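# Move glass graduated cylinder from shelf bench into cart tray

## Task

Pick up the graduated cylinder on the bench that has shelves and leave it standing upright in the top tray of the cart, with its base sitting on the tray floor itself rather than on the base of another cylinder. Every other cylinder must also finish standing in that tray. The task fails if any cylinder tips over, reaches the room floor, drops more than a few centimetres or is struck hard (they are glass). The cart, the pedal bin and the stool are free to move. At the end, open the gripper and back the robot away, and the robot itself must not topple or be left leaning.

## Robot and tools

ROBOT. A Rainbow Robotics RB-Y1: a base with two drive wheels plus two rear casters (0.66 m long, 0.58 m wide, front edge 0.10 m ahead of the wheel axle), a folding torso (called the leg below the chest), a head, and two seven-joint arms each ending in a parallel gripper. The base can only drive straight or spin in place; it cannot slide sideways.

FRAMES. The base frame sits on the floor midway between the drive wheels: x ahead, y to the left, z up. The chest, left_hand and right_hand are reported in it. A hand point is the spot between its finger pads; the fingers point along that hand's -z axis and close along its x axis. Printed hand positions get less accurate the farther the arm reaches. Odometry is the base frame where the scene began; it counts wheel rotation only, so wheel slip looks like travel. Heading is positive to the left, -3.142 to 3.142.

execute_actions. Argument "actions" is a list holding one action (or empty, which just reports state and pictures). Argument "cameras" picks head_camera, left_wrist_camera, right_wrist_camera or all; omitted/null means all, [] means none; the "pictures" line gives the image order. An action may hold:
- "base": exactly one relative command. {"translate_m": d} drives d metres straight from the current spot, forward positive, -3 to 3. {"rotate_rad": d} spins d radians in place, left/counter-clockwise positive, -3.2 to 3.2.
- "joints": an object of absolute targets keyed by joint name (radians, grippers in metres). Omitted joints may still be pushing toward earlier targets.
- "speeds": caps for this action only: translate_m 0.05 to 0.4 m/s, rotate_rad 0.1 to 1.509 rad/s (defaults are the top values).
- "min_time_s": 0.1 to 8, a floor on the duration of every arm and head motion in the action.
Motions begin together but may finish at different times. Unknown keys or out-of-range numbers cause the whole call to be rejected with no movement.

JOINT TARGETS (absolute). torso_squat_rad 0 to 1.2 (bigger lowers a level chest); torso_shift_rad -0.3 to 0.6 (positive pushes the hips forward); torso_pitch_rad -0.2 to 1.4 (positive bows forward); torso_yaw_rad -1.5 to 1.5 (positive turns left). Per arm: shoulder_pitch -2.356 to 2.356 (0 hangs, negative raises forward/inward); left_shoulder_roll 0 to 3.141 and right_shoulder_roll -3.141 to 0 (away from the body lifts the arm sideways); shoulder_yaw -2.094 to 2.094 (positive swings a bent forearm left on both arms); elbow -2.617 to 0.01 (negative bends forward); forearm_roll -3.141 to 3.141 and hand_roll -2.705 to 2.705 (positive is counter-clockwise seen from above on a hanging arm, both sides); wrist_pitch -1.57 to 1.919 (negative tips the hand forward); gripper_m 0 to 0.1 (pad gap). head_pan_rad -0.523 to 0.523 (left positive), head_tilt_rad -0.35 to 1.57 (down positive). Joints count as arrived within 0.02 (grippers 0.004). Torso also obeys: squat+shift <= 1.52; squat-shift+pitch <= 1.57; shift+0.5 pitch-0.4 squat <= 0.7; shift+0.3 pitch-0.5 squat <= 0.39; violating one leaves the torso short and off_target.

GRIPPING. Command an opening at least 0.005 m narrower than the object; off_target is then expected and fine.

RESULT LINES. base_status and joint_status describe how the last accepted action ended. done: reached (for the base, the wheels turned enough, slipping or not). off_target: resting away from target, possibly still pushing. contact_stop (torso and arms only): something pushed back hard; it halts that whole group (torso joints, or one arm's seven joints) and clears its targets. time_out: the motion overran its expected duration. stopped_with_arm: torso halted because an arm hit something. limit_stop_at_own_body: a guard stopped motion before the arm met the torso, head, leg or base; move them apart. "joint command not followed" plus a cause line: a self- or arm-to-arm check refused that arm's targets (gripper still acts); such targets may be retried each action until cleared. on_its_own lists uncommanded behaviour; "held at" is a held target, not a measured position. After any stop, first ease off in a separate action, arms before torso. Exception: if both hands share one object and the torso contact-stops as soon as it starts with nothing in the way, resend every arm joint at its current joint_positions value, then resend the torso.

HAZARDS. The base keeps driving into furniture without stopping and may be left shoving it. A bent leg can stick out beyond the front edge, and pressing furniture with it can slide the robot backward unnoticed. Each arm is rated 3 kg; heavy weight held far forward can tip the robot. Never let the arms collide or squeeze each other, including grippers and fingers. Joint load limits are 63.7 N m for shoulders, 32.7 for elbows, 22.7 for forearm, wrist and hand joints; reaching one halts the robot for 10 s. Holding loads heats motors: a MOTOR HOT warning appears from 65 °C, and at 80 °C an OVER-TEMPERATURE FAULT brakes that arm (limit_stop_at_motor_heat); resend targets afterwards. Objects may occasionally get nudged by outside pushes. The robot keeps its last command while you deliberate.

wait: "seconds" 0 to 10; issues nothing new and returns the same report as an empty action.

zoom_image: "camera" plus "region" [x0, y0, x1, y1] in pixels of that camera's latest full image, origin top-left, at most 504 by 504.

finished_scene: "scene" integer 1 or 2; ends that scene permanently once the last command has been held, and reports success.

CAMERAS. head_camera 896x504, wrist cameras 644x364, with pinhole-plus-radial intrinsics and base-frame poses given at start; poses move with the joints and carry small errors, larger at long arm reach.

Each tool is called in YAML: its name, and indented under it one key for each argument.

## Session

execute_actions:
  actions: []

Scene clock: 0.00 s.
base_odometry: x=+0.000 y=+0.000 heading=+0.000 (m, m, rad; odometry frame)
base_status: not commanded
joint_positions: torso_squat_rad=+0.350 torso_shift_rad=-0.001 torso_pitch_rad=+0.000 torso_yaw_rad=+0.000 left_shoulder_pitch_rad=+0.029 left_shoulder_roll_rad=+0.033 left_shoulder_yaw_rad=-0.056 left_elbow_rad=-0.285 left_forearm_roll_rad=-0.010 left_wrist_pitch_rad=-0.010 left_hand_roll_rad=+0.030 left_gripper_m=+0.099 right_shoulder_pitch_rad=-0.008 right_shoulder_roll_rad=-0.039 right_shoulder_yaw_rad=+0.015 right_elbow_rad=-0.260 right_forearm_roll_rad=+0.047 right_wrist_pitch_rad=-0.034 right_hand_roll_rad=+0.039 right_gripper_m=+0.100 head_pan_rad=-0.001 head_tilt_rad=+0.400
joint_status: not commanded
chest: x=-0.2285 y=+0.0006 z=+1.2475 quat_wxyz=(+1.000, +0.000, +0.000, +0.000) (m; base frame)
left_hand: x=-0.1090 y=+0.2389 z=+0.5731 quat_wxyz=(+0.991, +0.011, -0.133, -0.015) (m; base frame)
right_hand: x=-0.0890 y=-0.2464 z=+0.5771 quat_wxyz=(+0.987, -0.024, -0.149, +0.054) (m; base frame)
pictures: head_camera, left_wrist_camera, right_wrist_camera
Images, in order (width x height): head_camera 896x504, left_wrist_camera 644x364, right_wrist_camera 644x364.

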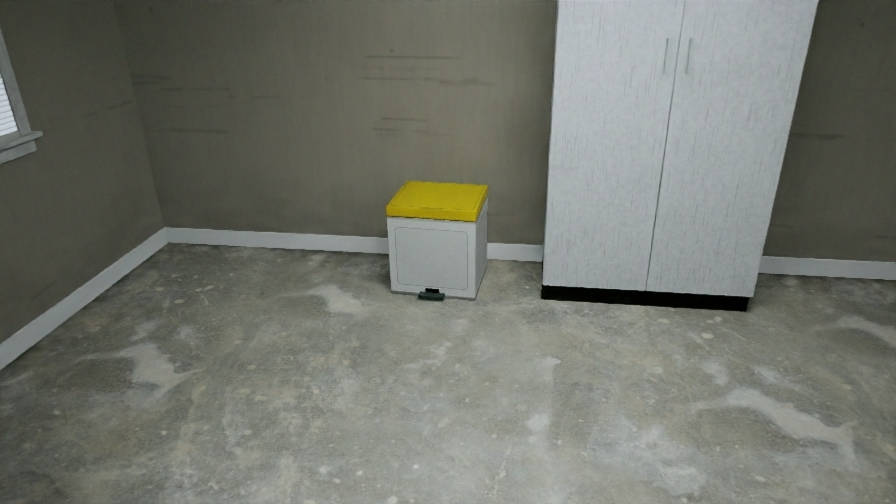

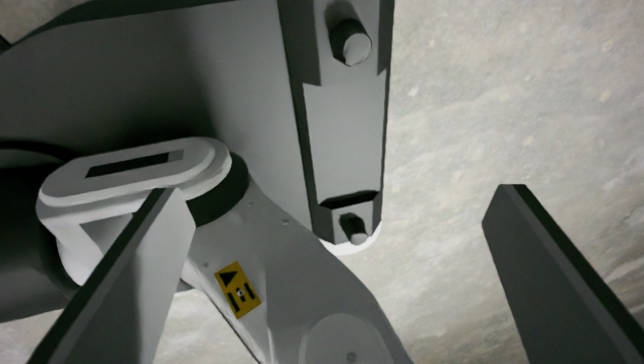

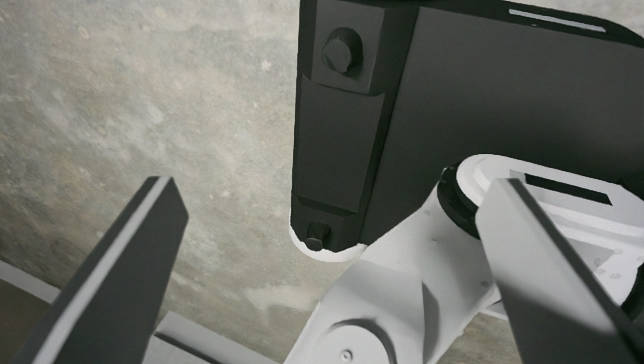

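execute_actions:
  actions:
    - {"base":{"rotate_rad":-1.2}}
  cameras: ["head_camera"]

execute_actions:
  actions:
    - {"base":{"rotate_rad":-1.2}}
  cameras: ["head_camera"]

execute_actions:
  actions:
    - {"base":{"rotate_rad":-1.2}}
  cameras: ["head_camera"]

Scene clock: 10.97 s.
base_odometry: x=+0.000 y=+0.000 heading=-1.199 (m, m, rad; odometry frame)
base_status: done
joint_positions: torso_squat_rad=+0.350 torso_shift_rad=-0.001 torso_pitch_rad=+0.000 torso_yaw_rad=+0.000 left_shoulder_pitch_rad=+0.029 left_shoulder_roll_rad=+0.033 left_shoulder_yaw_rad=-0.056 left_elbow_rad=-0.285 left_forearm_roll_rad=-0.010 left_wrist_pitch_rad=-0.010 left_hand_roll_rad=+0.030 left_gripper_m=+0.099 right_shoulder_pitch_rad=-0.008 right_shoulder_roll_rad=-0.039 right_shoulder_yaw_rad=+0.015 right_elbow_rad=-0.260 right_forearm_roll_rad=+0.047 right_wrist_pitch_rad=-0.034 right_hand_roll_rad=+0.039 right_gripper_m=+0.100 head_pan_rad=-0.001 head_tilt_rad=+0.400
joint_status: not commanded
chest: x=-0.2285 y=+0.0007 z=+1.2475 quat_wxyz=(+1.000, +0.000, +0.000, +0.000) (m; base frame)
left_hand: x=-0.1090 y=+0.2390 z=+0.5730 quat_wxyz=(+0.991, +0.011, -0.133, -0.015) (m; base frame)
right_hand: x=-0.0890 y=-0.2464 z=+0.5771 quat_wxyz=(+0.987, -0.024, -0.149, +0.054) (m; base frame)
pictures: head_camera
camera_calibration (this result's frames):
head_camera: T_world_to_cam=[[-0.0661196, -0.997361, -0.0300031, 0.0344917], [-0.43062, 0.0556466, -0.900816, 1.27673], [0.900108, -0.0466416, -0.433163, 0.760011], [0, 0, 0, 1]] pos_world=[-0.132027, -0.00119659, 1.48034]
Images, in order (width x height): head_camera 896x504.

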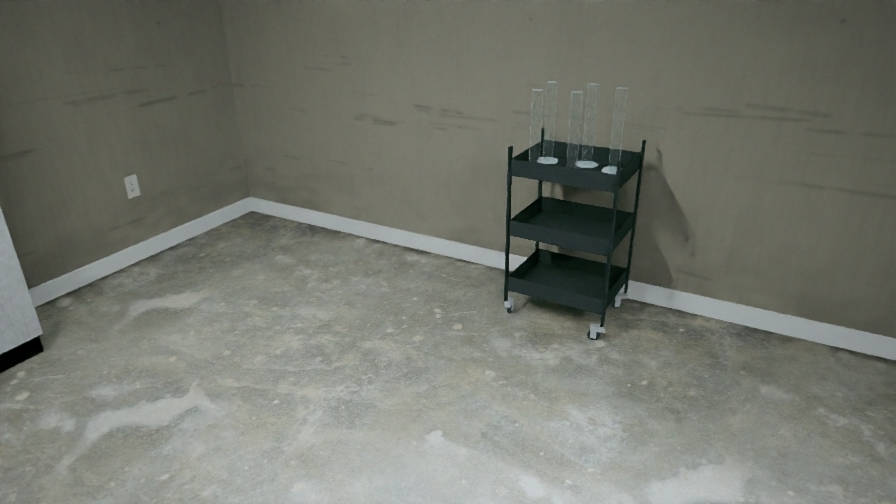

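Scene clock: 14.63 s.
base_odometry: x=+0.000 y=+0.000 heading=-2.399 (m, m, rad; odometry frame)
base_status: done
joint_positions: torso_squat_rad=+0.350 torso_shift_rad=-0.001 torso_pitch_rad=+0.000 torso_yaw_rad=+0.000 left_shoulder_pitch_rad=+0.029 left_shoulder_roll_rad=+0.033 left_shoulder_yaw_rad=-0.056 left_elbow_rad=-0.285 left_forearm_roll_rad=-0.010 left_wrist_pitch_rad=-0.010 left_hand_roll_rad=+0.030 left_gripper_m=+0.099 right_shoulder_pitch_rad=-0.008 right_shoulder_roll_rad=-0.039 right_shoulder_yaw_rad=+0.015 right_elbow_rad=-0.260 right_forearm_roll_rad=+0.047 right_wrist_pitch_rad=-0.034 right_hand_roll_rad=+0.039 right_gripper_m=+0.100 head_pan_rad=-0.001 head_tilt_rad=+0.400
joint_status: not commanded
chest: x=-0.2285 y=+0.0007 z=+1.2475 quat_wxyz=(+1.000, +0.000, +0.000, +0.000) (m; base frame)
left_hand: x=-0.1090 y=+0.2390 z=+0.5730 quat_wxyz=(+0.991, +0.011, -0.133, -0.015) (m; base frame)
right_hand: x=-0.0890 y=-0.2464 z=+0.5771 quat_wxyz=(+0.987, -0.024, -0.149, +0.054) (m; base frame)
pictures: head_camera
camera_calibration (this result's frames):
head_camera: T_world_to_cam=[[-0.0661196, -0.997361, -0.0299919, 0.0344817], [-0.43062, 0.0556365, -0.900817, 1.27673], [0.900108, -0.0466466, -0.433162, 0.76001], [0, 0, 0, 1]] pos_world=[-0.132028, -0.00118998, 1.48034]
Images, in order (width x height): head_camera 896x504.

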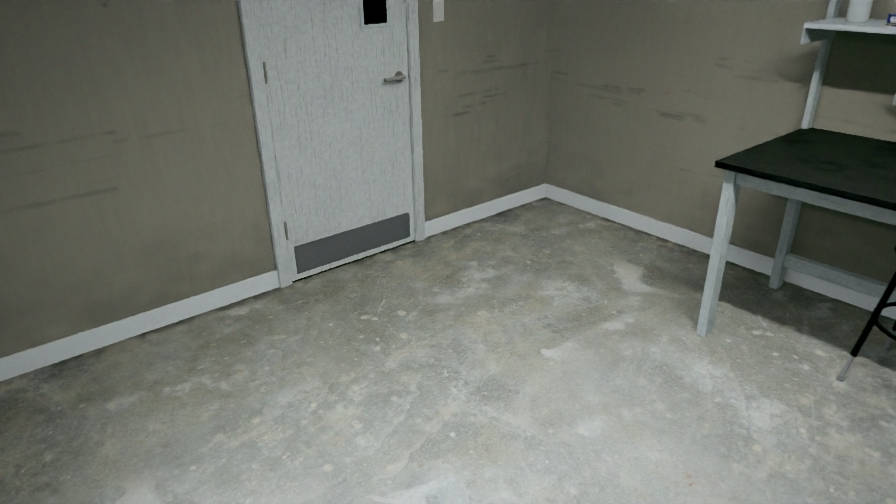

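Scene clock: 18.30 s.
base_odometry: x=+0.000 y=+0.000 heading=+2.685 (m, m, rad; odometry frame)
base_status: done
joint_positions: torso_squat_rad=+0.350 torso_shift_rad=-0.001 torso_pitch_rad=+0.000 torso_yaw_rad=+0.000 left_shoulder_pitch_rad=+0.029 left_shoulder_roll_rad=+0.033 left_shoulder_yaw_rad=-0.056 left_elbow_rad=-0.285 left_forearm_roll_rad=-0.010 left_wrist_pitch_rad=-0.010 left_hand_roll_rad=+0.030 left_gripper_m=+0.099 right_shoulder_pitch_rad=-0.008 right_shoulder_roll_rad=-0.039 right_shoulder_yaw_rad=+0.015 right_elbow_rad=-0.260 right_forearm_roll_rad=+0.047 right_wrist_pitch_rad=-0.034 right_hand_roll_rad=+0.039 right_gripper_m=+0.100 head_pan_rad=-0.001 head_tilt_rad=+0.400
joint_status: not commanded
chest: x=-0.2285 y=+0.0007 z=+1.2475 quat_wxyz=(+1.000, +0.000, +0.000, +0.000) (m; base frame)
left_hand: x=-0.1090 y=+0.2390 z=+0.5730 quat_wxyz=(+0.991, +0.011, -0.133, -0.015) (m; base frame)
right_hand: x=-0.0890 y=-0.2464 z=+0.5771 quat_wxyz=(+0.987, -0.024, -0.149, +0.054) (m; base frame)
pictures: head_camera
camera_calibration (this result's frames):
head_camera: T_world_to_cam=[[-0.0661198, -0.997361, -0.0299849, 0.0344754], [-0.43062, 0.0556302, -0.900817, 1.27673], [0.900108, -0.0466497, -0.433162, 0.76001], [0, 0, 0, 1]] pos_world=[-0.132028, -0.00118594, 1.48034]
Images, in order (width x height): head_camera 896x504.

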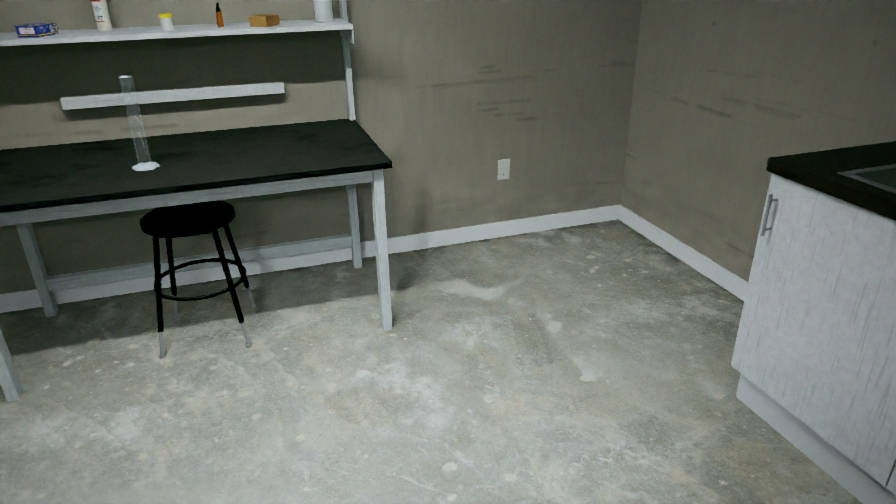

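execute_actions:
  actions:
    - {"base":{"rotate_rad":0.44}}
  cameras: []

execute_actions:
  actions:
    - {"base":{"translate_m":1.0},"joints":{"head_tilt_rad":0.6}}
  cameras: ["head_camera"]

Scene clock: 30.30 s.
base_odometry: x=+0.000 y=+0.000 heading=+3.123 (m, m, rad; odometry frame)
base_status: done
joint_positions: torso_squat_rad=+0.350 torso_shift_rad=-0.001 torso_pitch_rad=+0.000 torso_yaw_rad=+0.000 left_shoulder_pitch_rad=+0.029 left_shoulder_roll_rad=+0.033 left_shoulder_yaw_rad=-0.056 left_elbow_rad=-0.285 left_forearm_roll_rad=-0.010 left_wrist_pitch_rad=-0.010 left_hand_roll_rad=+0.030 left_gripper_m=+0.099 right_shoulder_pitch_rad=-0.007 right_shoulder_roll_rad=-0.039 right_shoulder_yaw_rad=+0.015 right_elbow_rad=-0.260 right_forearm_roll_rad=+0.047 right_wrist_pitch_rad=-0.034 right_hand_roll_rad=+0.039 right_gripper_m=+0.100 head_pan_rad=-0.001 head_tilt_rad=+0.400
joint_status: not commanded
chest: x=-0.2285 y=+0.0007 z=+1.2475 quat_wxyz=(+1.000, +0.000, +0.000, +0.000) (m; base frame)
left_hand: x=-0.1090 y=+0.2389 z=+0.5730 quat_wxyz=(+0.991, +0.011, -0.133, -0.015) (m; base frame)
right_hand: x=-0.0891 y=-0.2464 z=+0.5771 quat_wxyz=(+0.987, -0.024, -0.149, +0.054) (m; base frame)
pictures: none
No camera images: the call's "cameras" was empty. Leave "cameras" out to get every camera's image.

Scene clock: 34.33 s.
base_odometry: x=-1.000 y=+0.018 heading=+3.124 (m, m, rad; odometry frame)
base_status: done
joint_positions: torso_squat_rad=+0.350 torso_shift_rad=-0.001 torso_pitch_rad=+0.000 torso_yaw_rad=+0.000 left_shoulder_pitch_rad=+0.029 left_shoulder_roll_rad=+0.033 left_shoulder_yaw_rad=-0.056 left_elbow_rad=-0.285 left_forearm_roll_rad=-0.010 left_wrist_pitch_rad=-0.010 left_hand_roll_rad=+0.030 left_gripper_m=+0.099 right_shoulder_pitch_rad=-0.008 right_shoulder_roll_rad=-0.039 right_shoulder_yaw_rad=+0.015 right_elbow_rad=-0.260 right_forearm_roll_rad=+0.047 right_wrist_pitch_rad=-0.034 right_hand_roll_rad=+0.039 right_gripper_m=+0.100 head_pan_rad=-0.001 head_tilt_rad=+0.600
joint_status: all done
chest: x=-0.2284 y=+0.0007 z=+1.2475 quat_wxyz=(+1.000, +0.000, +0.000, +0.000) (m; base frame)
left_hand: x=-0.1089 y=+0.2389 z=+0.5730 quat_wxyz=(+0.991, +0.011, -0.133, -0.015) (m; base frame)
right_hand: x=-0.0890 y=-0.2464 z=+0.5771 quat_wxyz=(+0.987, -0.024, -0.149, +0.054) (m; base frame)
pictures: head_camera
camera_calibration (this result's frames):
head_camera: T_world_to_cam=[[-0.0708512, -0.997353, -0.0163535, 0.0137514], [-0.600797, 0.055756, -0.797455, 1.09199], [0.796255, -0.0466755, -0.603157, 0.984602], [0, 0, 0, 1]] pos_world=[-0.126953, -0.00121354, 1.46491]
Images, in order (width x height): head_camera 896x504.

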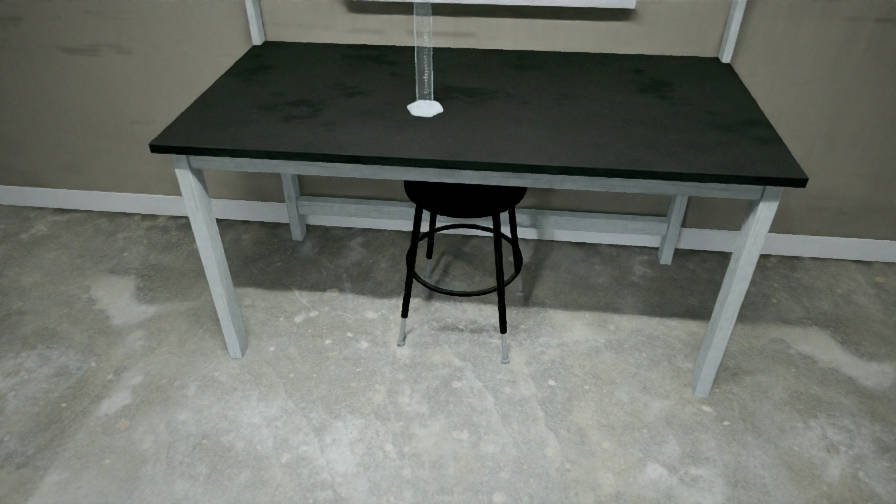

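execute_actions:
  actions:
    - {"base":{"rotate_rad":0.145},"joints":{"right_shoulder_pitch_rad":-0.6,"right_elbow_rad":-0.6,"right_wrist_pitch_rad":-0.37,"right_hand_roll_rad":1.57}}

Scene clock: 55.43 s.
base_odometry: x=-1.000 y=+0.018 heading=-3.015 (m, m, rad; odometry frame)
base_status: done
joint_positions: torso_squat_rad=+0.350 torso_shift_rad=-0.001 torso_pitch_rad=+0.000 torso_yaw_rad=+0.000 left_shoulder_pitch_rad=+0.029 left_shoulder_roll_rad=+0.033 left_shoulder_yaw_rad=-0.056 left_elbow_rad=-0.285 left_forearm_roll_rad=-0.010 left_wrist_pitch_rad=-0.010 left_hand_roll_rad=+0.030 left_gripper_m=+0.099 right_shoulder_pitch_rad=-0.601 right_shoulder_roll_rad=-0.039 right_shoulder_yaw_rad=+0.015 right_elbow_rad=-0.600 right_forearm_roll_rad=+0.047 right_wrist_pitch_rad=-0.370 right_hand_roll_rad=+1.570 right_gripper_m=+0.100 head_pan_rad=-0.001 head_tilt_rad=+0.600
joint_status: all done
chest: x=-0.2285 y=+0.0007 z=+1.2475 quat_wxyz=(+1.000, +0.000, +0.000, +0.000) (m; base frame)
left_hand: x=-0.1089 y=+0.2389 z=+0.5730 quat_wxyz=(+0.991, +0.011, -0.133, -0.015) (m; base frame)
right_hand: x=+0.3925 y=-0.1336 z=+0.9723 quat_wxyz=(+0.417, -0.475, -0.504, +0.589) (m; base frame)
pictures: head_camera, left_wrist_camera, right_wrist_camera
camera_calibration (this result's frames):
head_camera: T_world_to_cam=[[-0.0708556, -0.997353, -0.016324, 0.013731], [-0.600763, 0.055733, -0.797482, 1.09201], [0.796281, -0.0466992, -0.603122, 0.984592], [0, 0, 0, 1]] pos_world=[-0.126997, -0.00118696, 1.46491]
left_wrist_camera: T_world_to_cam=[[0.967683, -0.0789218, 0.239503, -0.0138633], [-0.217146, -0.743674, 0.632295, -0.180243], [0.12821, -0.663868, -0.736778, 0.688853], [0, 0, 0, 1]] pos_world=[-0.114042, 0.322171, 0.624819]
right_wrist_camera: T_world_to_cam=[[0.203545, -0.968951, 0.140369, -0.339953], [-0.669012, -0.242327, -0.702638, 0.943741], [0.714837, 0.0491102, -0.697564, 0.495412], [0, 0, 0, 1]] pos_world=[0.346431, -0.125034, 1.05641]
Images, in order (width x height): head_camera 896x504, left_wrist_camera 644x364, right_wrist_camera 644x364.

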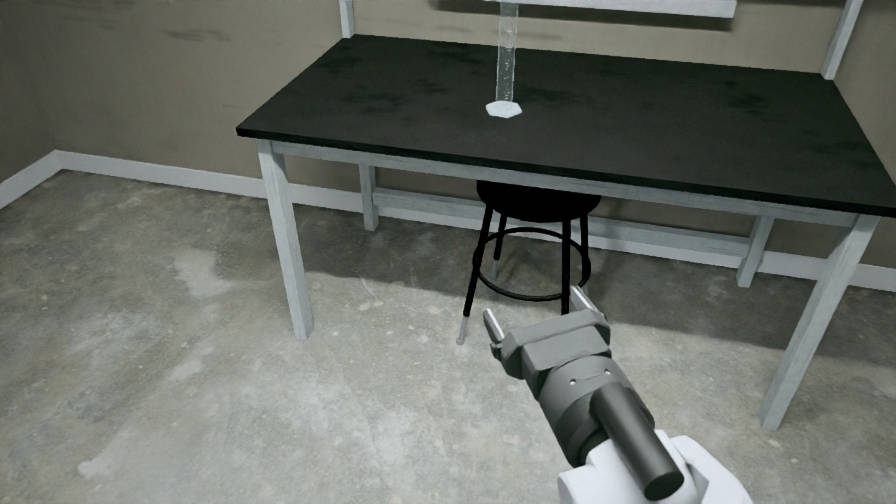

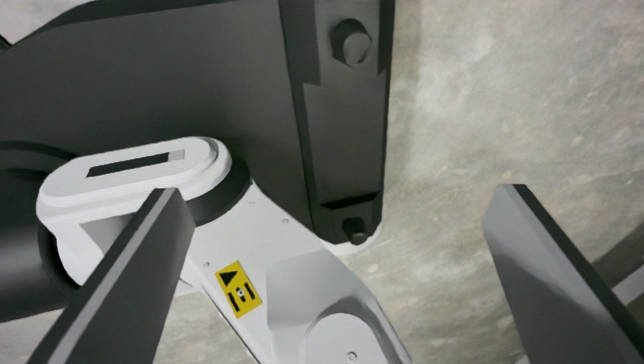

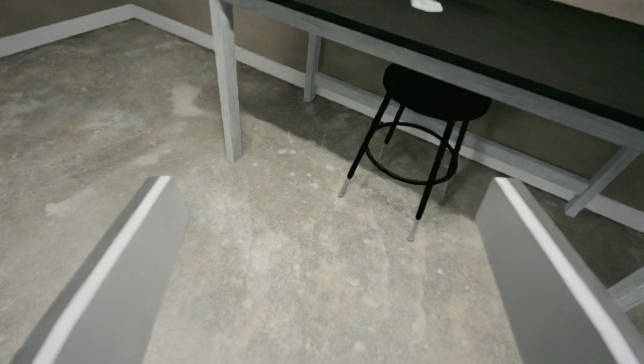

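execute_actions:
  actions:
    - {"base":{"translate_m":0.7},"joints":{"right_shoulder_roll_rad":-0.22,"right_shoulder_pitch_rad":-0.55,"right_wrist_pitch_rad":-0.42}}

Scene clock: 64.17 s.
base_odometry: x=-1.694 y=-0.071 heading=-3.014 (m, m, rad; odometry frame)
base_status: done
joint_positions: torso_squat_rad=+0.350 torso_shift_rad=-0.001 torso_pitch_rad=+0.000 torso_yaw_rad=+0.000 left_shoulder_pitch_rad=+0.029 left_shoulder_roll_rad=+0.033 left_shoulder_yaw_rad=-0.056 left_elbow_rad=-0.285 left_forearm_roll_rad=-0.010 left_wrist_pitch_rad=-0.010 left_hand_roll_rad=+0.030 left_gripper_m=+0.099 right_shoulder_pitch_rad=-0.550 right_shoulder_roll_rad=-0.220 right_shoulder_yaw_rad=+0.015 right_elbow_rad=-0.600 right_forearm_roll_rad=+0.047 right_wrist_pitch_rad=-0.420 right_hand_roll_rad=+1.570 right_gripper_m=+0.100 head_pan_rad=-0.001 head_tilt_rad=+0.600
joint_status: all done
chest: x=-0.2284 y=+0.0007 z=+1.2475 quat_wxyz=(+1.000, +0.000, +0.000, +0.000) (m; base frame)
left_hand: x=-0.1089 y=+0.2389 z=+0.5730 quat_wxyz=(+0.991, +0.011, -0.133, -0.015) (m; base frame)
right_hand: x=+0.3906 y=-0.2535 z=+0.9713 quat_wxyz=(+0.401, -0.538, -0.443, +0.594) (m; base frame)
pictures: head_camera, left_wrist_camera, right_wrist_camera
camera_calibration (this result's frames):
head_camera: T_world_to_cam=[[-0.0708804, -0.997351, -0.0163315, 0.0137264], [-0.600774, 0.0557547, -0.797473, 1.09201], [0.796271, -0.0467137, -0.603134, 0.984588], [0, 0, 0, 1]] pos_world=[-0.126973, -0.00120107, 1.46491]
left_wrist_camera: T_world_to_cam=[[0.967677, -0.0789644, 0.23951, -0.0139], [-0.217182, -0.743671, 0.632286, -0.180242], [0.128189, -0.663866, -0.736783, 0.688845], [0, 0, 0, 1]] pos_world=[-0.113997, 0.322162, 0.624823]
right_wrist_camera: T_world_to_cam=[[0.100509, -0.953336, 0.28469, -0.55165], [-0.67058, -0.276291, -0.688466, 0.890908], [0.734997, -0.12171, -0.667058, 0.421143], [0, 0, 0, 1]] pos_world=[0.343332, -0.2285, 1.05134]
Images, in order (width x height): head_camera 896x504, left_wrist_camera 644x364, right_wrist_camera 644x364.

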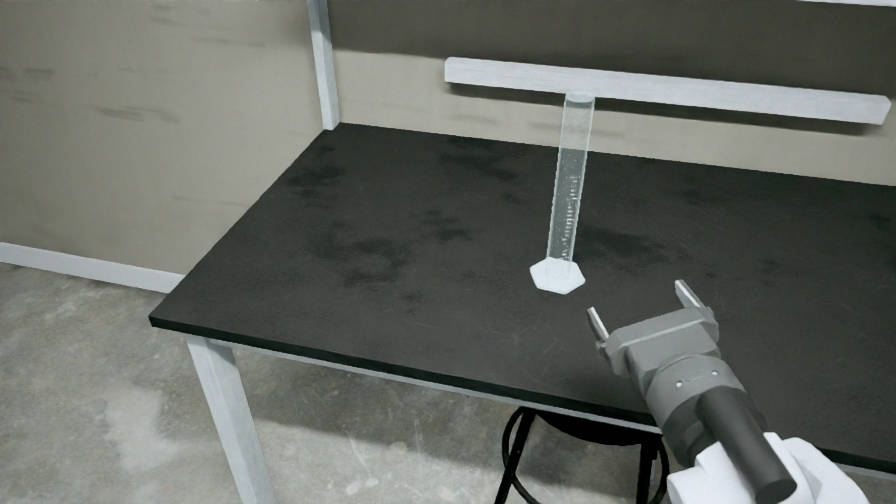

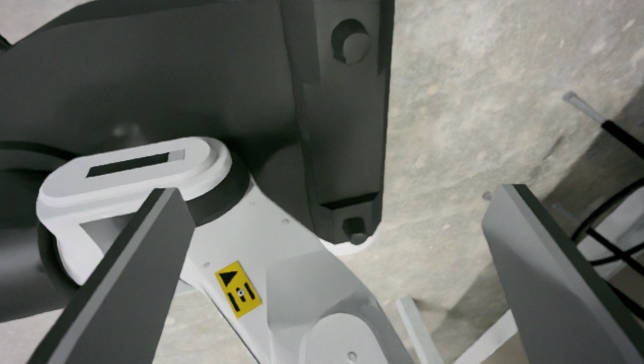

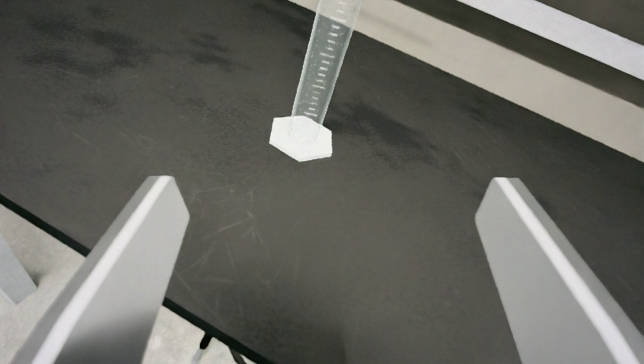

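execute_actions:
  actions:
    - {"joints":{"right_hand_roll_rad":1.28}}
  cameras: []

execute_actions:
  actions:
    - {"base":{"translate_m":0.3},"speeds":{"translate_m":0.15}}

Scene clock: 71.43 s.
base_odometry: x=-1.694 y=-0.071 heading=-3.014 (m, m, rad; odometry frame)
base_status: not commanded
joint_positions: torso_squat_rad=+0.350 torso_shift_rad=-0.001 torso_pitch_rad=+0.000 torso_yaw_rad=+0.000 left_shoulder_pitch_rad=+0.029 left_shoulder_roll_rad=+0.033 left_shoulder_yaw_rad=-0.056 left_elbow_rad=-0.285 left_forearm_roll_rad=-0.010 left_wrist_pitch_rad=-0.010 left_hand_roll_rad=+0.030 left_gripper_m=+0.099 right_shoulder_pitch_rad=-0.550 right_shoulder_roll_rad=-0.220 right_shoulder_yaw_rad=+0.015 right_elbow_rad=-0.600 right_forearm_roll_rad=+0.047 right_wrist_pitch_rad=-0.420 right_hand_roll_rad=+1.280 right_gripper_m=+0.100 head_pan_rad=-0.001 head_tilt_rad=+0.600
joint_status: all done
chest: x=-0.2285 y=+0.0007 z=+1.2475 quat_wxyz=(+1.000, +0.000, +0.000, +0.000) (m; base frame)
left_hand: x=-0.1089 y=+0.2389 z=+0.5730 quat_wxyz=(+0.991, +0.011, -0.133, -0.015) (m; base frame)
right_hand: x=+0.3906 y=-0.2535 z=+0.9713 quat_wxyz=(+0.483, -0.468, -0.516, +0.530) (m; base frame)
pictures: none
No camera images: the call's "cameras" was empty. Leave "cameras" out to get every camera's image.

Scene clock: 74.33 s.
base_odometry: x=-1.992 y=-0.109 heading=-3.013 (m, m, rad; odometry frame)
base_status: done
joint_positions: torso_squat_rad=+0.350 torso_shift_rad=-0.001 torso_pitch_rad=+0.000 torso_yaw_rad=+0.000 left_shoulder_pitch_rad=+0.029 left_shoulder_roll_rad=+0.033 left_shoulder_yaw_rad=-0.056 left_elbow_rad=-0.285 left_forearm_roll_rad=-0.010 left_wrist_pitch_rad=-0.010 left_hand_roll_rad=+0.030 left_gripper_m=+0.099 right_shoulder_pitch_rad=-0.550 right_shoulder_roll_rad=-0.220 right_shoulder_yaw_rad=+0.015 right_elbow_rad=-0.600 right_forearm_roll_rad=+0.047 right_wrist_pitch_rad=-0.420 right_hand_roll_rad=+1.280 right_gripper_m=+0.100 head_pan_rad=-0.001 head_tilt_rad=+0.600
joint_status: not commanded
chest: x=-0.2284 y=+0.0007 z=+1.2475 quat_wxyz=(+1.000, +0.000, +0.000, +0.000) (m; base frame)
left_hand: x=-0.1089 y=+0.2389 z=+0.5730 quat_wxyz=(+0.991, +0.011, -0.133, -0.015) (m; base frame)
right_hand: x=+0.3906 y=-0.2535 z=+0.9713 quat_wxyz=(+0.483, -0.468, -0.516, +0.530) (m; base frame)
pictures: head_camera, left_wrist_camera, right_wrist_camera
camera_calibration (this result's frames):
head_camera: T_world_to_cam=[[-0.0708805, -0.997351, -0.0163309, 0.0137256], [-0.600779, 0.0557546, -0.797469, 1.092], [0.796267, -0.0467137, -0.60314, 0.984596], [0, 0, 0, 1]] pos_world=[-0.126974, -0.00120098, 1.46491]
left_wrist_camera: T_world_to_cam=[[0.967684, -0.0789524, 0.239486, -0.013863], [-0.217158, -0.743673, 0.632292, -0.180245], [0.128179, -0.663865, -0.736786, 0.688847], [0, 0, 0, 1]] pos_world=[-0.114022, 0.322163, 0.62482]
right_wrist_camera: T_world_to_cam=[[0.0964977, -0.995333, -0.00108037, -0.28316], [-0.691461, -0.0662565, -0.719369, 0.982312], [0.71594, 0.0701644, -0.694628, 0.504011], [0, 0, 0, 1]] pos_world=[0.345714, -0.252118, 1.05644]
Images, in order (width x height): head_camera 896x504, left_wrist_camera 644x364, right_wrist_camera 644x364.

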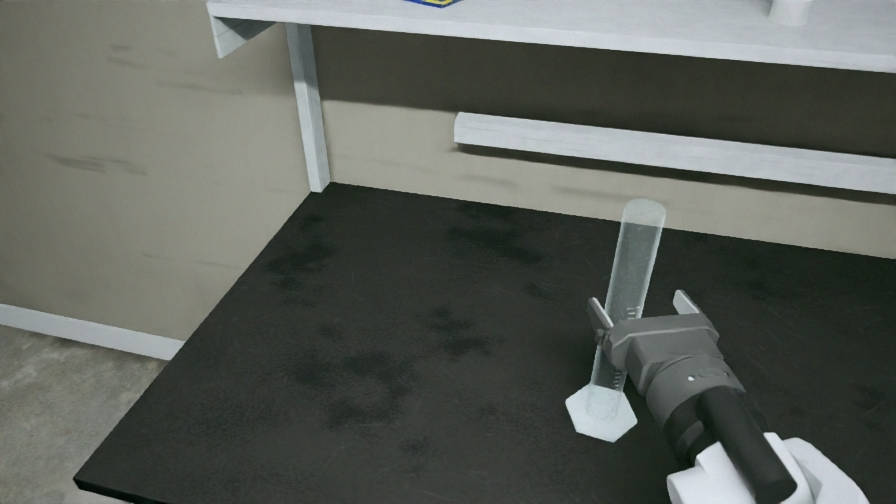

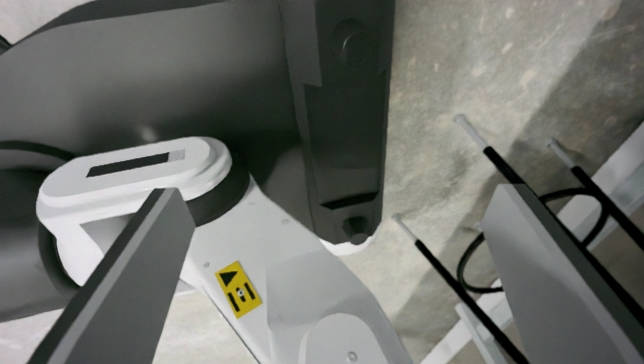

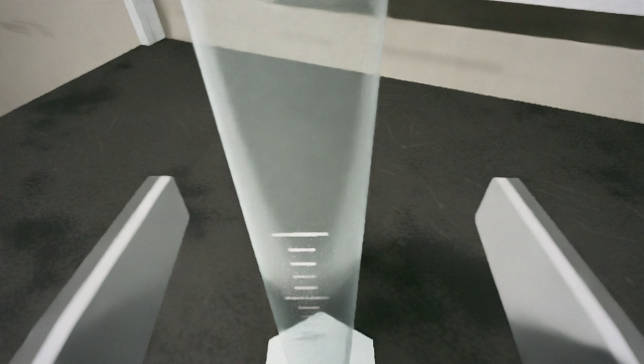

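Cylinder is between the fingers. Closing, then lifting by raising the torso.

execute_actions:
  actions:
    - {"joints":{"right_gripper_m":0.0}}
  cameras: []

execute_actions:
  actions:
    - {"joints":{"torso_squat_rad":0.1}}
  cameras: ["head_camera"]

Scene clock: 80.43 s.
base_odometry: x=-1.992 y=-0.109 heading=-3.013 (m, m, rad; odometry frame)
base_status: not commanded
joint_positions: torso_squat_rad=+0.350 torso_shift_rad=-0.001 torso_pitch_rad=+0.000 torso_yaw_rad=+0.000 left_shoulder_pitch_rad=+0.029 left_shoulder_roll_rad=+0.033 left_shoulder_yaw_rad=-0.056 left_elbow_rad=-0.285 left_forearm_roll_rad=-0.010 left_wrist_pitch_rad=-0.010 left_hand_roll_rad=+0.030 left_gripper_m=+0.099 right_shoulder_pitch_rad=-0.550 right_shoulder_roll_rad=-0.220 right_shoulder_yaw_rad=+0.015 right_elbow_rad=-0.600 right_forearm_roll_rad=+0.047 right_wrist_pitch_rad=-0.420 right_hand_roll_rad=+1.280 right_gripper_m=+0.041 head_pan_rad=-0.001 head_tilt_rad=+0.600
joint_status: right_gripper_m off_target (ended at +0.041, target +0.000)
chest: x=-0.2284 y=+0.0007 z=+1.2475 quat_wxyz=(+1.000, +0.000, +0.000, +0.000) (m; base frame)
left_hand: x=-0.1089 y=+0.2389 z=+0.5730 quat_wxyz=(+0.991, +0.011, -0.133, -0.015) (m; base frame)
right_hand: x=+0.3905 y=-0.2535 z=+0.9713 quat_wxyz=(+0.483, -0.468, -0.516, +0.530) (m; base frame)
pictures: none
No camera images: the call's "cameras" was empty. Leave "cameras" out to get every camera's image.

Scene clock: 82.07 s.
base_odometry: x=-1.992 y=-0.109 heading=-3.013 (m, m, rad; odometry frame)
base_status: not commanded
joint_positions: torso_squat_rad=+0.100 torso_shift_rad=-0.001 torso_pitch_rad=+0.000 torso_yaw_rad=+0.000 left_shoulder_pitch_rad=+0.029 left_shoulder_roll_rad=+0.033 left_shoulder_yaw_rad=-0.056 left_elbow_rad=-0.285 left_forearm_roll_rad=-0.010 left_wrist_pitch_rad=-0.010 left_hand_roll_rad=+0.030 left_gripper_m=+0.099 right_shoulder_pitch_rad=-0.550 right_shoulder_roll_rad=-0.220 right_shoulder_yaw_rad=+0.015 right_elbow_rad=-0.600 right_forearm_roll_rad=+0.047 right_wrist_pitch_rad=-0.420 right_hand_roll_rad=+1.280 right_gripper_m=+0.041 head_pan_rad=-0.001 head_tilt_rad=+0.600
joint_status: all done
chest: x=-0.2284 y=+0.0007 z=+1.2864 quat_wxyz=(+1.000, +0.000, +0.000, +0.000) (m; base frame)
left_hand: x=-0.1090 y=+0.2390 z=+0.6120 quat_wxyz=(+0.991, +0.011, -0.133, -0.015) (m; base frame)
right_hand: x=+0.3905 y=-0.2535 z=+1.0100 quat_wxyz=(+0.483, -0.468, -0.516, +0.530) (m; base frame)
pictures: head_camera
camera_calibration (this result's frames):
head_camera: T_world_to_cam=[[-0.0708837, -0.997351, -0.0163172, 0.0143804], [-0.600934, 0.0557547, -0.797351, 1.12293], [0.796149, -0.0467137, -0.603295, 1.00822], [0, 0, 0, 1]] pos_world=[-0.126867, -0.00116867, 1.50386]
Images, in order (width x height): head_camera 896x504.

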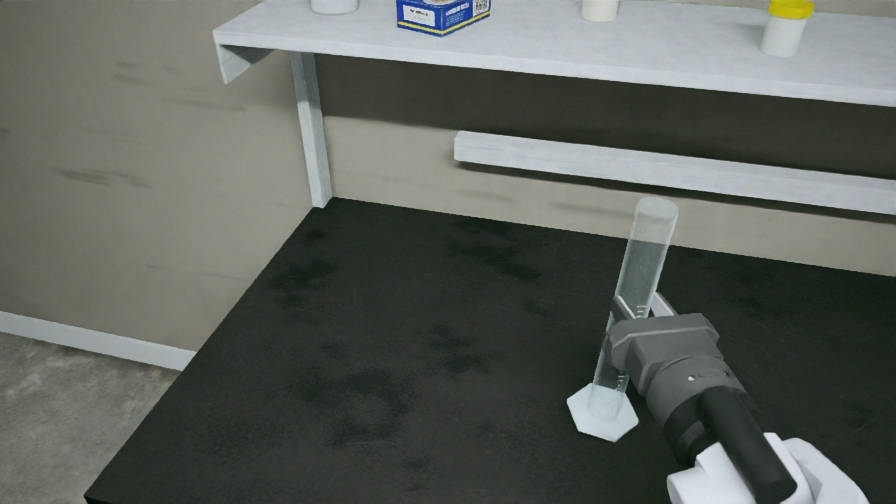

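execute_actions:
  actions:
    - {"base":{"translate_m":-2.3}}
  cameras: []

execute_actions:
  actions:
    - {"base":{"rotate_rad":1.44},"speeds":{"rotate_rad":0.8}}
  cameras: []

execute_actions:
  actions:
    - {"base":{"translate_m":1.3}}
  cameras: ["head_camera"]

Scene clock: 98.33 s.
base_odometry: x=+0.289 y=+0.187 heading=-3.012 (m, m, rad; odometry frame)
base_status: done
joint_positions: torso_squat_rad=+0.100 torso_shift_rad=-0.001 torso_pitch_rad=+0.000 torso_yaw_rad=+0.000 left_shoulder_pitch_rad=+0.029 left_shoulder_roll_rad=+0.033 left_shoulder_yaw_rad=-0.056 left_elbow_rad=-0.285 left_forearm_roll_rad=-0.010 left_wrist_pitch_rad=-0.010 left_hand_roll_rad=+0.030 left_gripper_m=+0.099 right_shoulder_pitch_rad=-0.550 right_shoulder_roll_rad=-0.220 right_shoulder_yaw_rad=+0.015 right_elbow_rad=-0.600 right_forearm_roll_rad=+0.047 right_wrist_pitch_rad=-0.420 right_hand_roll_rad=+1.280 right_gripper_m=+0.041 head_pan_rad=-0.001 head_tilt_rad=+0.600
joint_status: not commanded
chest: x=-0.2285 y=+0.0007 z=+1.2864 quat_wxyz=(+1.000, +0.000, +0.000, +0.000) (m; base frame)
left_hand: x=-0.1091 y=+0.2390 z=+0.6120 quat_wxyz=(+0.991, +0.011, -0.133, -0.015) (m; base frame)
right_hand: x=+0.3903 y=-0.2536 z=+1.0099 quat_wxyz=(+0.483, -0.468, -0.516, +0.530) (m; base frame)
pictures: none
No camera images: the call's "cameras" was empty. Leave "cameras" out to get every camera's image.

Scene clock: 102.20 s.
base_odometry: x=+0.289 y=+0.187 heading=-1.572 (m, m, rad; odometry frame)
base_status: done
joint_positions: torso_squat_rad=+0.100 torso_shift_rad=-0.001 torso_pitch_rad=+0.000 torso_yaw_rad=+0.000 left_shoulder_pitch_rad=+0.029 left_shoulder_roll_rad=+0.033 left_shoulder_yaw_rad=-0.056 left_elbow_rad=-0.285 left_forearm_roll_rad=-0.010 left_wrist_pitch_rad=-0.010 left_hand_roll_rad=+0.030 left_gripper_m=+0.099 right_shoulder_pitch_rad=-0.550 right_shoulder_roll_rad=-0.220 right_shoulder_yaw_rad=+0.015 right_elbow_rad=-0.600 right_forearm_roll_rad=+0.047 right_wrist_pitch_rad=-0.420 right_hand_roll_rad=+1.280 right_gripper_m=+0.041 head_pan_rad=-0.001 head_tilt_rad=+0.600
joint_status: not commanded
chest: x=-0.2285 y=+0.0007 z=+1.2864 quat_wxyz=(+1.000, +0.000, +0.000, +0.000) (m; base frame)
left_hand: x=-0.1090 y=+0.2390 z=+0.6120 quat_wxyz=(+0.991, +0.011, -0.133, -0.015) (m; base frame)
right_hand: x=+0.3903 y=-0.2536 z=+1.0099 quat_wxyz=(+0.483, -0.468, -0.516, +0.530) (m; base frame)
pictures: none
No camera images: the call's "cameras" was empty. Leave "cameras" out to get every camera's image.

Scene clock: 107.00 s.
base_odometry: x=+0.288 y=-1.113 heading=-1.571 (m, m, rad; odometry frame)
base_status: done
joint_positions: torso_squat_rad=+0.100 torso_shift_rad=-0.001 torso_pitch_rad=+0.000 torso_yaw_rad=+0.000 left_shoulder_pitch_rad=+0.029 left_shoulder_roll_rad=+0.033 left_shoulder_yaw_rad=-0.056 left_elbow_rad=-0.285 left_forearm_roll_rad=-0.010 left_wrist_pitch_rad=-0.010 left_hand_roll_rad=+0.030 left_gripper_m=+0.099 right_shoulder_pitch_rad=-0.550 right_shoulder_roll_rad=-0.220 right_shoulder_yaw_rad=+0.015 right_elbow_rad=-0.600 right_forearm_roll_rad=+0.047 right_wrist_pitch_rad=-0.420 right_hand_roll_rad=+1.280 right_gripper_m=+0.041 head_pan_rad=-0.001 head_tilt_rad=+0.600
joint_status: not commanded
chest: x=-0.2284 y=+0.0007 z=+1.2864 quat_wxyz=(+1.000, +0.000, +0.000, +0.000) (m; base frame)
left_hand: x=-0.1089 y=+0.2390 z=+0.6120 quat_wxyz=(+0.991, +0.011, -0.133, -0.015) (m; base frame)
right_hand: x=+0.3904 y=-0.2536 z=+1.0100 quat_wxyz=(+0.483, -0.468, -0.516, +0.530) (m; base frame)
pictures: head_camera
camera_calibration (this result's frames):
head_camera: T_world_to_cam=[[-0.0708783, -0.997351, -0.0163507, 0.0144012], [-0.600838, 0.0557725, -0.797423, 1.12302], [0.796222, -0.0466958, -0.6032, 1.00815], [0, 0, 0, 1]] pos_world=[-0.126942, -0.00119391, 1.50387]
Images, in order (width x height): head_camera 896x504.

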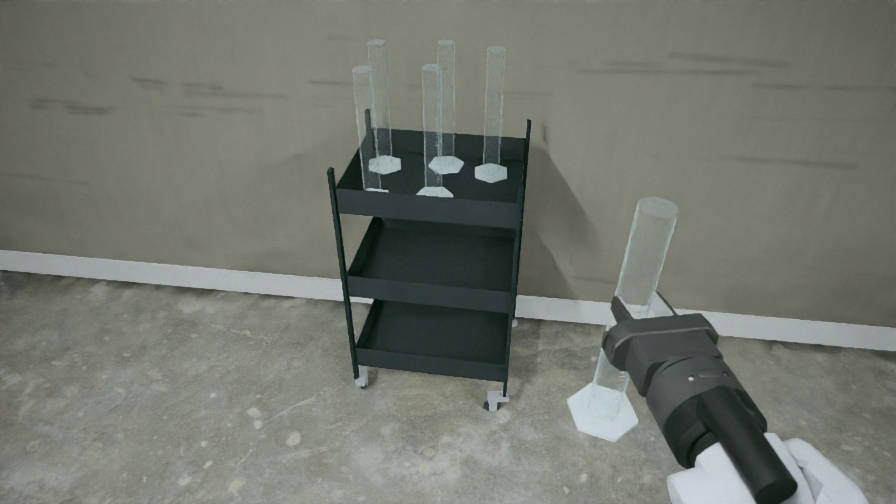

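execute_actions:
  actions:
    - {"base":{"rotate_rad":0.07}}
  cameras: []

execute_actions:
  actions:
    - {"base":{"translate_m":0.6},"joints":{"head_tilt_rad":0.8}}
  cameras: ["head_camera"]

Scene clock: 125.97 s.
base_odometry: x=+0.288 y=-1.113 heading=-1.503 (m, m, rad; odometry frame)
base_status: done
joint_positions: torso_squat_rad=+0.100 torso_shift_rad=-0.001 torso_pitch_rad=+0.000 torso_yaw_rad=+0.000 left_shoulder_pitch_rad=+0.029 left_shoulder_roll_rad=+0.033 left_shoulder_yaw_rad=-0.056 left_elbow_rad=-0.285 left_forearm_roll_rad=-0.010 left_wrist_pitch_rad=-0.010 left_hand_roll_rad=+0.030 left_gripper_m=+0.099 right_shoulder_pitch_rad=-0.550 right_shoulder_roll_rad=-0.220 right_shoulder_yaw_rad=+0.015 right_elbow_rad=-0.600 right_forearm_roll_rad=+0.047 right_wrist_pitch_rad=-0.420 right_hand_roll_rad=+1.280 right_gripper_m=+0.041 head_pan_rad=-0.001 head_tilt_rad=+0.600
joint_status: not commanded
chest: x=-0.2284 y=+0.0007 z=+1.2864 quat_wxyz=(+1.000, +0.000, +0.000, +0.000) (m; base frame)
left_hand: x=-0.1089 y=+0.2390 z=+0.6120 quat_wxyz=(+0.991, +0.011, -0.133, -0.015) (m; base frame)
right_hand: x=+0.3904 y=-0.2536 z=+1.0099 quat_wxyz=(+0.483, -0.468, -0.516, +0.530) (m; base frame)
pictures: none
No camera images: the call's "cameras" was empty. Leave "cameras" out to get every camera's image.

Scene clock: 128.93 s.
base_odometry: x=+0.329 y=-1.712 heading=-1.502 (m, m, rad; odometry frame)
base_status: done
joint_positions: torso_squat_rad=+0.100 torso_shift_rad=-0.001 torso_pitch_rad=+0.000 torso_yaw_rad=+0.000 left_shoulder_pitch_rad=+0.029 left_shoulder_roll_rad=+0.033 left_shoulder_yaw_rad=-0.056 left_elbow_rad=-0.285 left_forearm_roll_rad=-0.010 left_wrist_pitch_rad=-0.010 left_hand_roll_rad=+0.030 left_gripper_m=+0.099 right_shoulder_pitch_rad=-0.550 right_shoulder_roll_rad=-0.220 right_shoulder_yaw_rad=+0.015 right_elbow_rad=-0.600 right_forearm_roll_rad=+0.047 right_wrist_pitch_rad=-0.420 right_hand_roll_rad=+1.280 right_gripper_m=+0.041 head_pan_rad=-0.001 head_tilt_rad=+0.800
joint_status: all done
chest: x=-0.2284 y=+0.0007 z=+1.2864 quat_wxyz=(+1.000, +0.000, +0.000, +0.000) (m; base frame)
left_hand: x=-0.1089 y=+0.2390 z=+0.6120 quat_wxyz=(+0.991, +0.011, -0.133, -0.015) (m; base frame)
right_hand: x=+0.3904 y=-0.2536 z=+1.0099 quat_wxyz=(+0.483, -0.468, -0.516, +0.530) (m; base frame)
pictures: head_camera
camera_calibration (this result's frames):
head_camera: T_world_to_cam=[[-0.072808, -0.997344, -0.00202701, -0.00728166], [-0.747286, 0.055899, -0.662148, 0.891706], [0.660502, -0.0466949, -0.749371, 1.19741], [0, 0, 0, 1]] pos_world=[-0.125063, -0.00119487, 1.48773]
Images, in order (width x height): head_camera 896x504.

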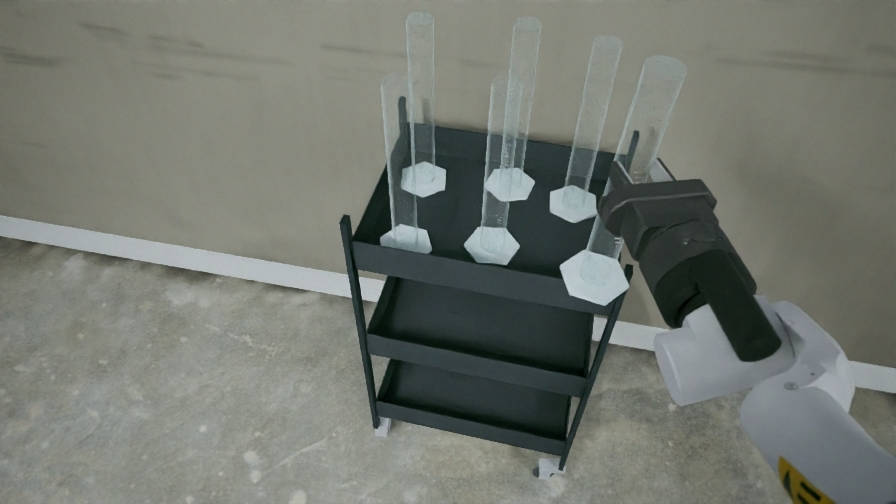

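execute_actions:
  actions:
    - {"base":{"translate_m":0.18},"speeds":{"translate_m":0.1}}
  cameras: ["head_camera","right_wrist_camera"]

Scene clock: 142.10 s.
base_odometry: x=+0.342 y=-1.891 heading=-1.501 (m, m, rad; odometry frame)
base_status: done
joint_positions: torso_squat_rad=+0.100 torso_shift_rad=-0.001 torso_pitch_rad=+0.000 torso_yaw_rad=+0.000 left_shoulder_pitch_rad=+0.029 left_shoulder_roll_rad=+0.033 left_shoulder_yaw_rad=-0.056 left_elbow_rad=-0.285 left_forearm_roll_rad=-0.010 left_wrist_pitch_rad=-0.010 left_hand_roll_rad=+0.030 left_gripper_m=+0.099 right_shoulder_pitch_rad=-0.550 right_shoulder_roll_rad=-0.220 right_shoulder_yaw_rad=+0.015 right_elbow_rad=-0.600 right_forearm_roll_rad=+0.047 right_wrist_pitch_rad=-0.420 right_hand_roll_rad=+1.280 right_gripper_m=+0.041 head_pan_rad=-0.001 head_tilt_rad=+0.800
joint_status: not commanded
chest: x=-0.2284 y=+0.0007 z=+1.2864 quat_wxyz=(+1.000, +0.000, +0.000, +0.000) (m; base frame)
left_hand: x=-0.1089 y=+0.2390 z=+0.6120 quat_wxyz=(+0.991, +0.011, -0.133, -0.015) (m; base frame)
right_hand: x=+0.3904 y=-0.2536 z=+1.0099 quat_wxyz=(+0.483, -0.468, -0.516, +0.530) (m; base frame)
pictures: head_camera, right_wrist_camera
camera_calibration (this result's frames):
head_camera: T_world_to_cam=[[-0.0728082, -0.997344, -0.00202376, -0.00728315], [-0.747317, 0.0558992, -0.662112, 0.891683], [0.660467, -0.0466948, -0.749402, 1.19742], [0, 0, 0, 1]] pos_world=[-0.125015, -0.00119503, 1.48773]
right_wrist_camera: T_world_to_cam=[[0.0963442, -0.995347, -0.00116965, -0.283016], [-0.691964, -0.0661336, -0.718896, 1.00973], [0.715474, 0.0700708, -0.695117, 0.53155], [0, 0, 0, 1]] pos_world=[0.345656, -0.252169, 1.09505]
Images, in order (width x height): head_camera 896x504, right_wrist_camera 644x364.

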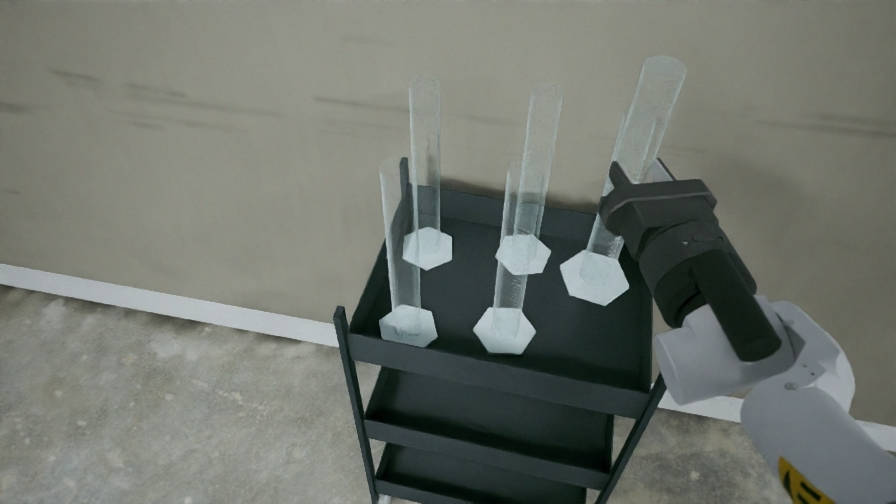

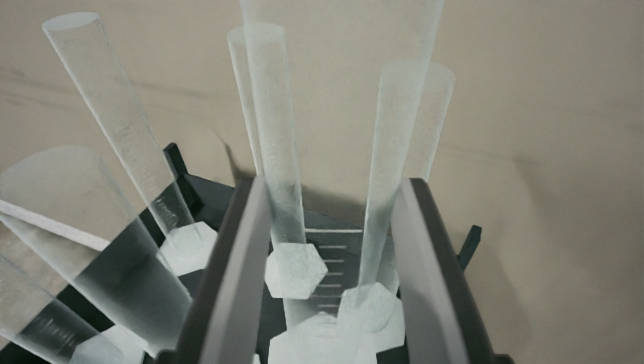

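execute_actions:
  actions:
    - {"joints":{"torso_squat_rad":0.6}}
  cameras: ["head_camera","right_wrist_camera"]

Scene clock: 149.50 s.
base_odometry: x=+0.342 y=-1.891 heading=-1.501 (m, m, rad; odometry frame)
base_status: not commanded
joint_positions: torso_squat_rad=+0.600 torso_shift_rad=-0.001 torso_pitch_rad=+0.000 torso_yaw_rad=+0.000 left_shoulder_pitch_rad=+0.029 left_shoulder_roll_rad=+0.033 left_shoulder_yaw_rad=-0.056 left_elbow_rad=-0.285 left_forearm_roll_rad=-0.010 left_wrist_pitch_rad=-0.010 left_hand_roll_rad=+0.030 left_gripper_m=+0.099 right_shoulder_pitch_rad=-0.550 right_shoulder_roll_rad=-0.220 right_shoulder_yaw_rad=+0.015 right_elbow_rad=-0.600 right_forearm_roll_rad=+0.047 right_wrist_pitch_rad=-0.420 right_hand_roll_rad=+1.280 right_gripper_m=+0.041 head_pan_rad=-0.001 head_tilt_rad=+0.800
joint_status: all done
chest: x=-0.2285 y=+0.0006 z=+1.1677 quat_wxyz=(+1.000, +0.000, +0.000, +0.000) (m; base frame)
left_hand: x=-0.1088 y=+0.2389 z=+0.4933 quat_wxyz=(+0.991, +0.011, -0.133, -0.015) (m; base frame)
right_hand: x=+0.3904 y=-0.2537 z=+0.8913 quat_wxyz=(+0.483, -0.468, -0.516, +0.530) (m; base frame)
pictures: head_camera, right_wrist_camera
camera_calibration (this result's frames):
head_camera: T_world_to_cam=[[-0.0728074, -0.997344, -0.00204453, -0.00760517], [-0.747128, 0.055899, -0.662326, 0.813255], [0.660681, -0.0466947, -0.749213, 1.10831], [0, 0, 0, 1]] pos_world=[-0.125184, -0.00129319, 1.36898]
right_wrist_camera: T_world_to_cam=[[0.0963408, -0.995348, -0.00114102, -0.283277], [-0.691752, -0.0661311, -0.719101, 0.924553], [0.71568, 0.070068, -0.694905, 0.448872], [0, 0, 0, 1]] pos_world=[0.345604, -0.252269, 0.976447]
Images, in order (width x height): head_camera 896x504, right_wrist_camera 644x364.

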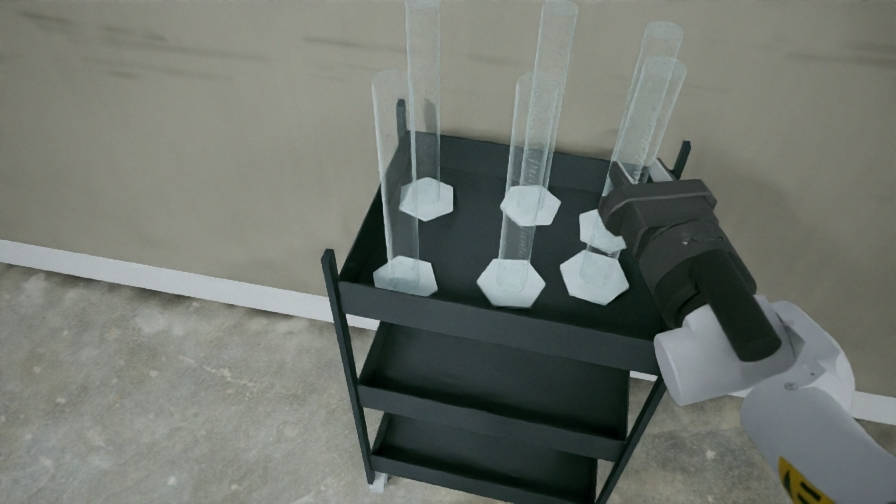

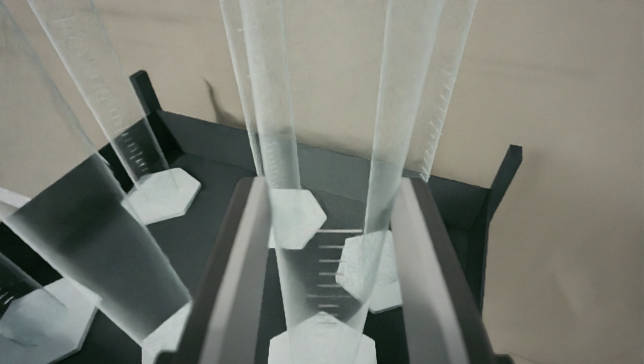

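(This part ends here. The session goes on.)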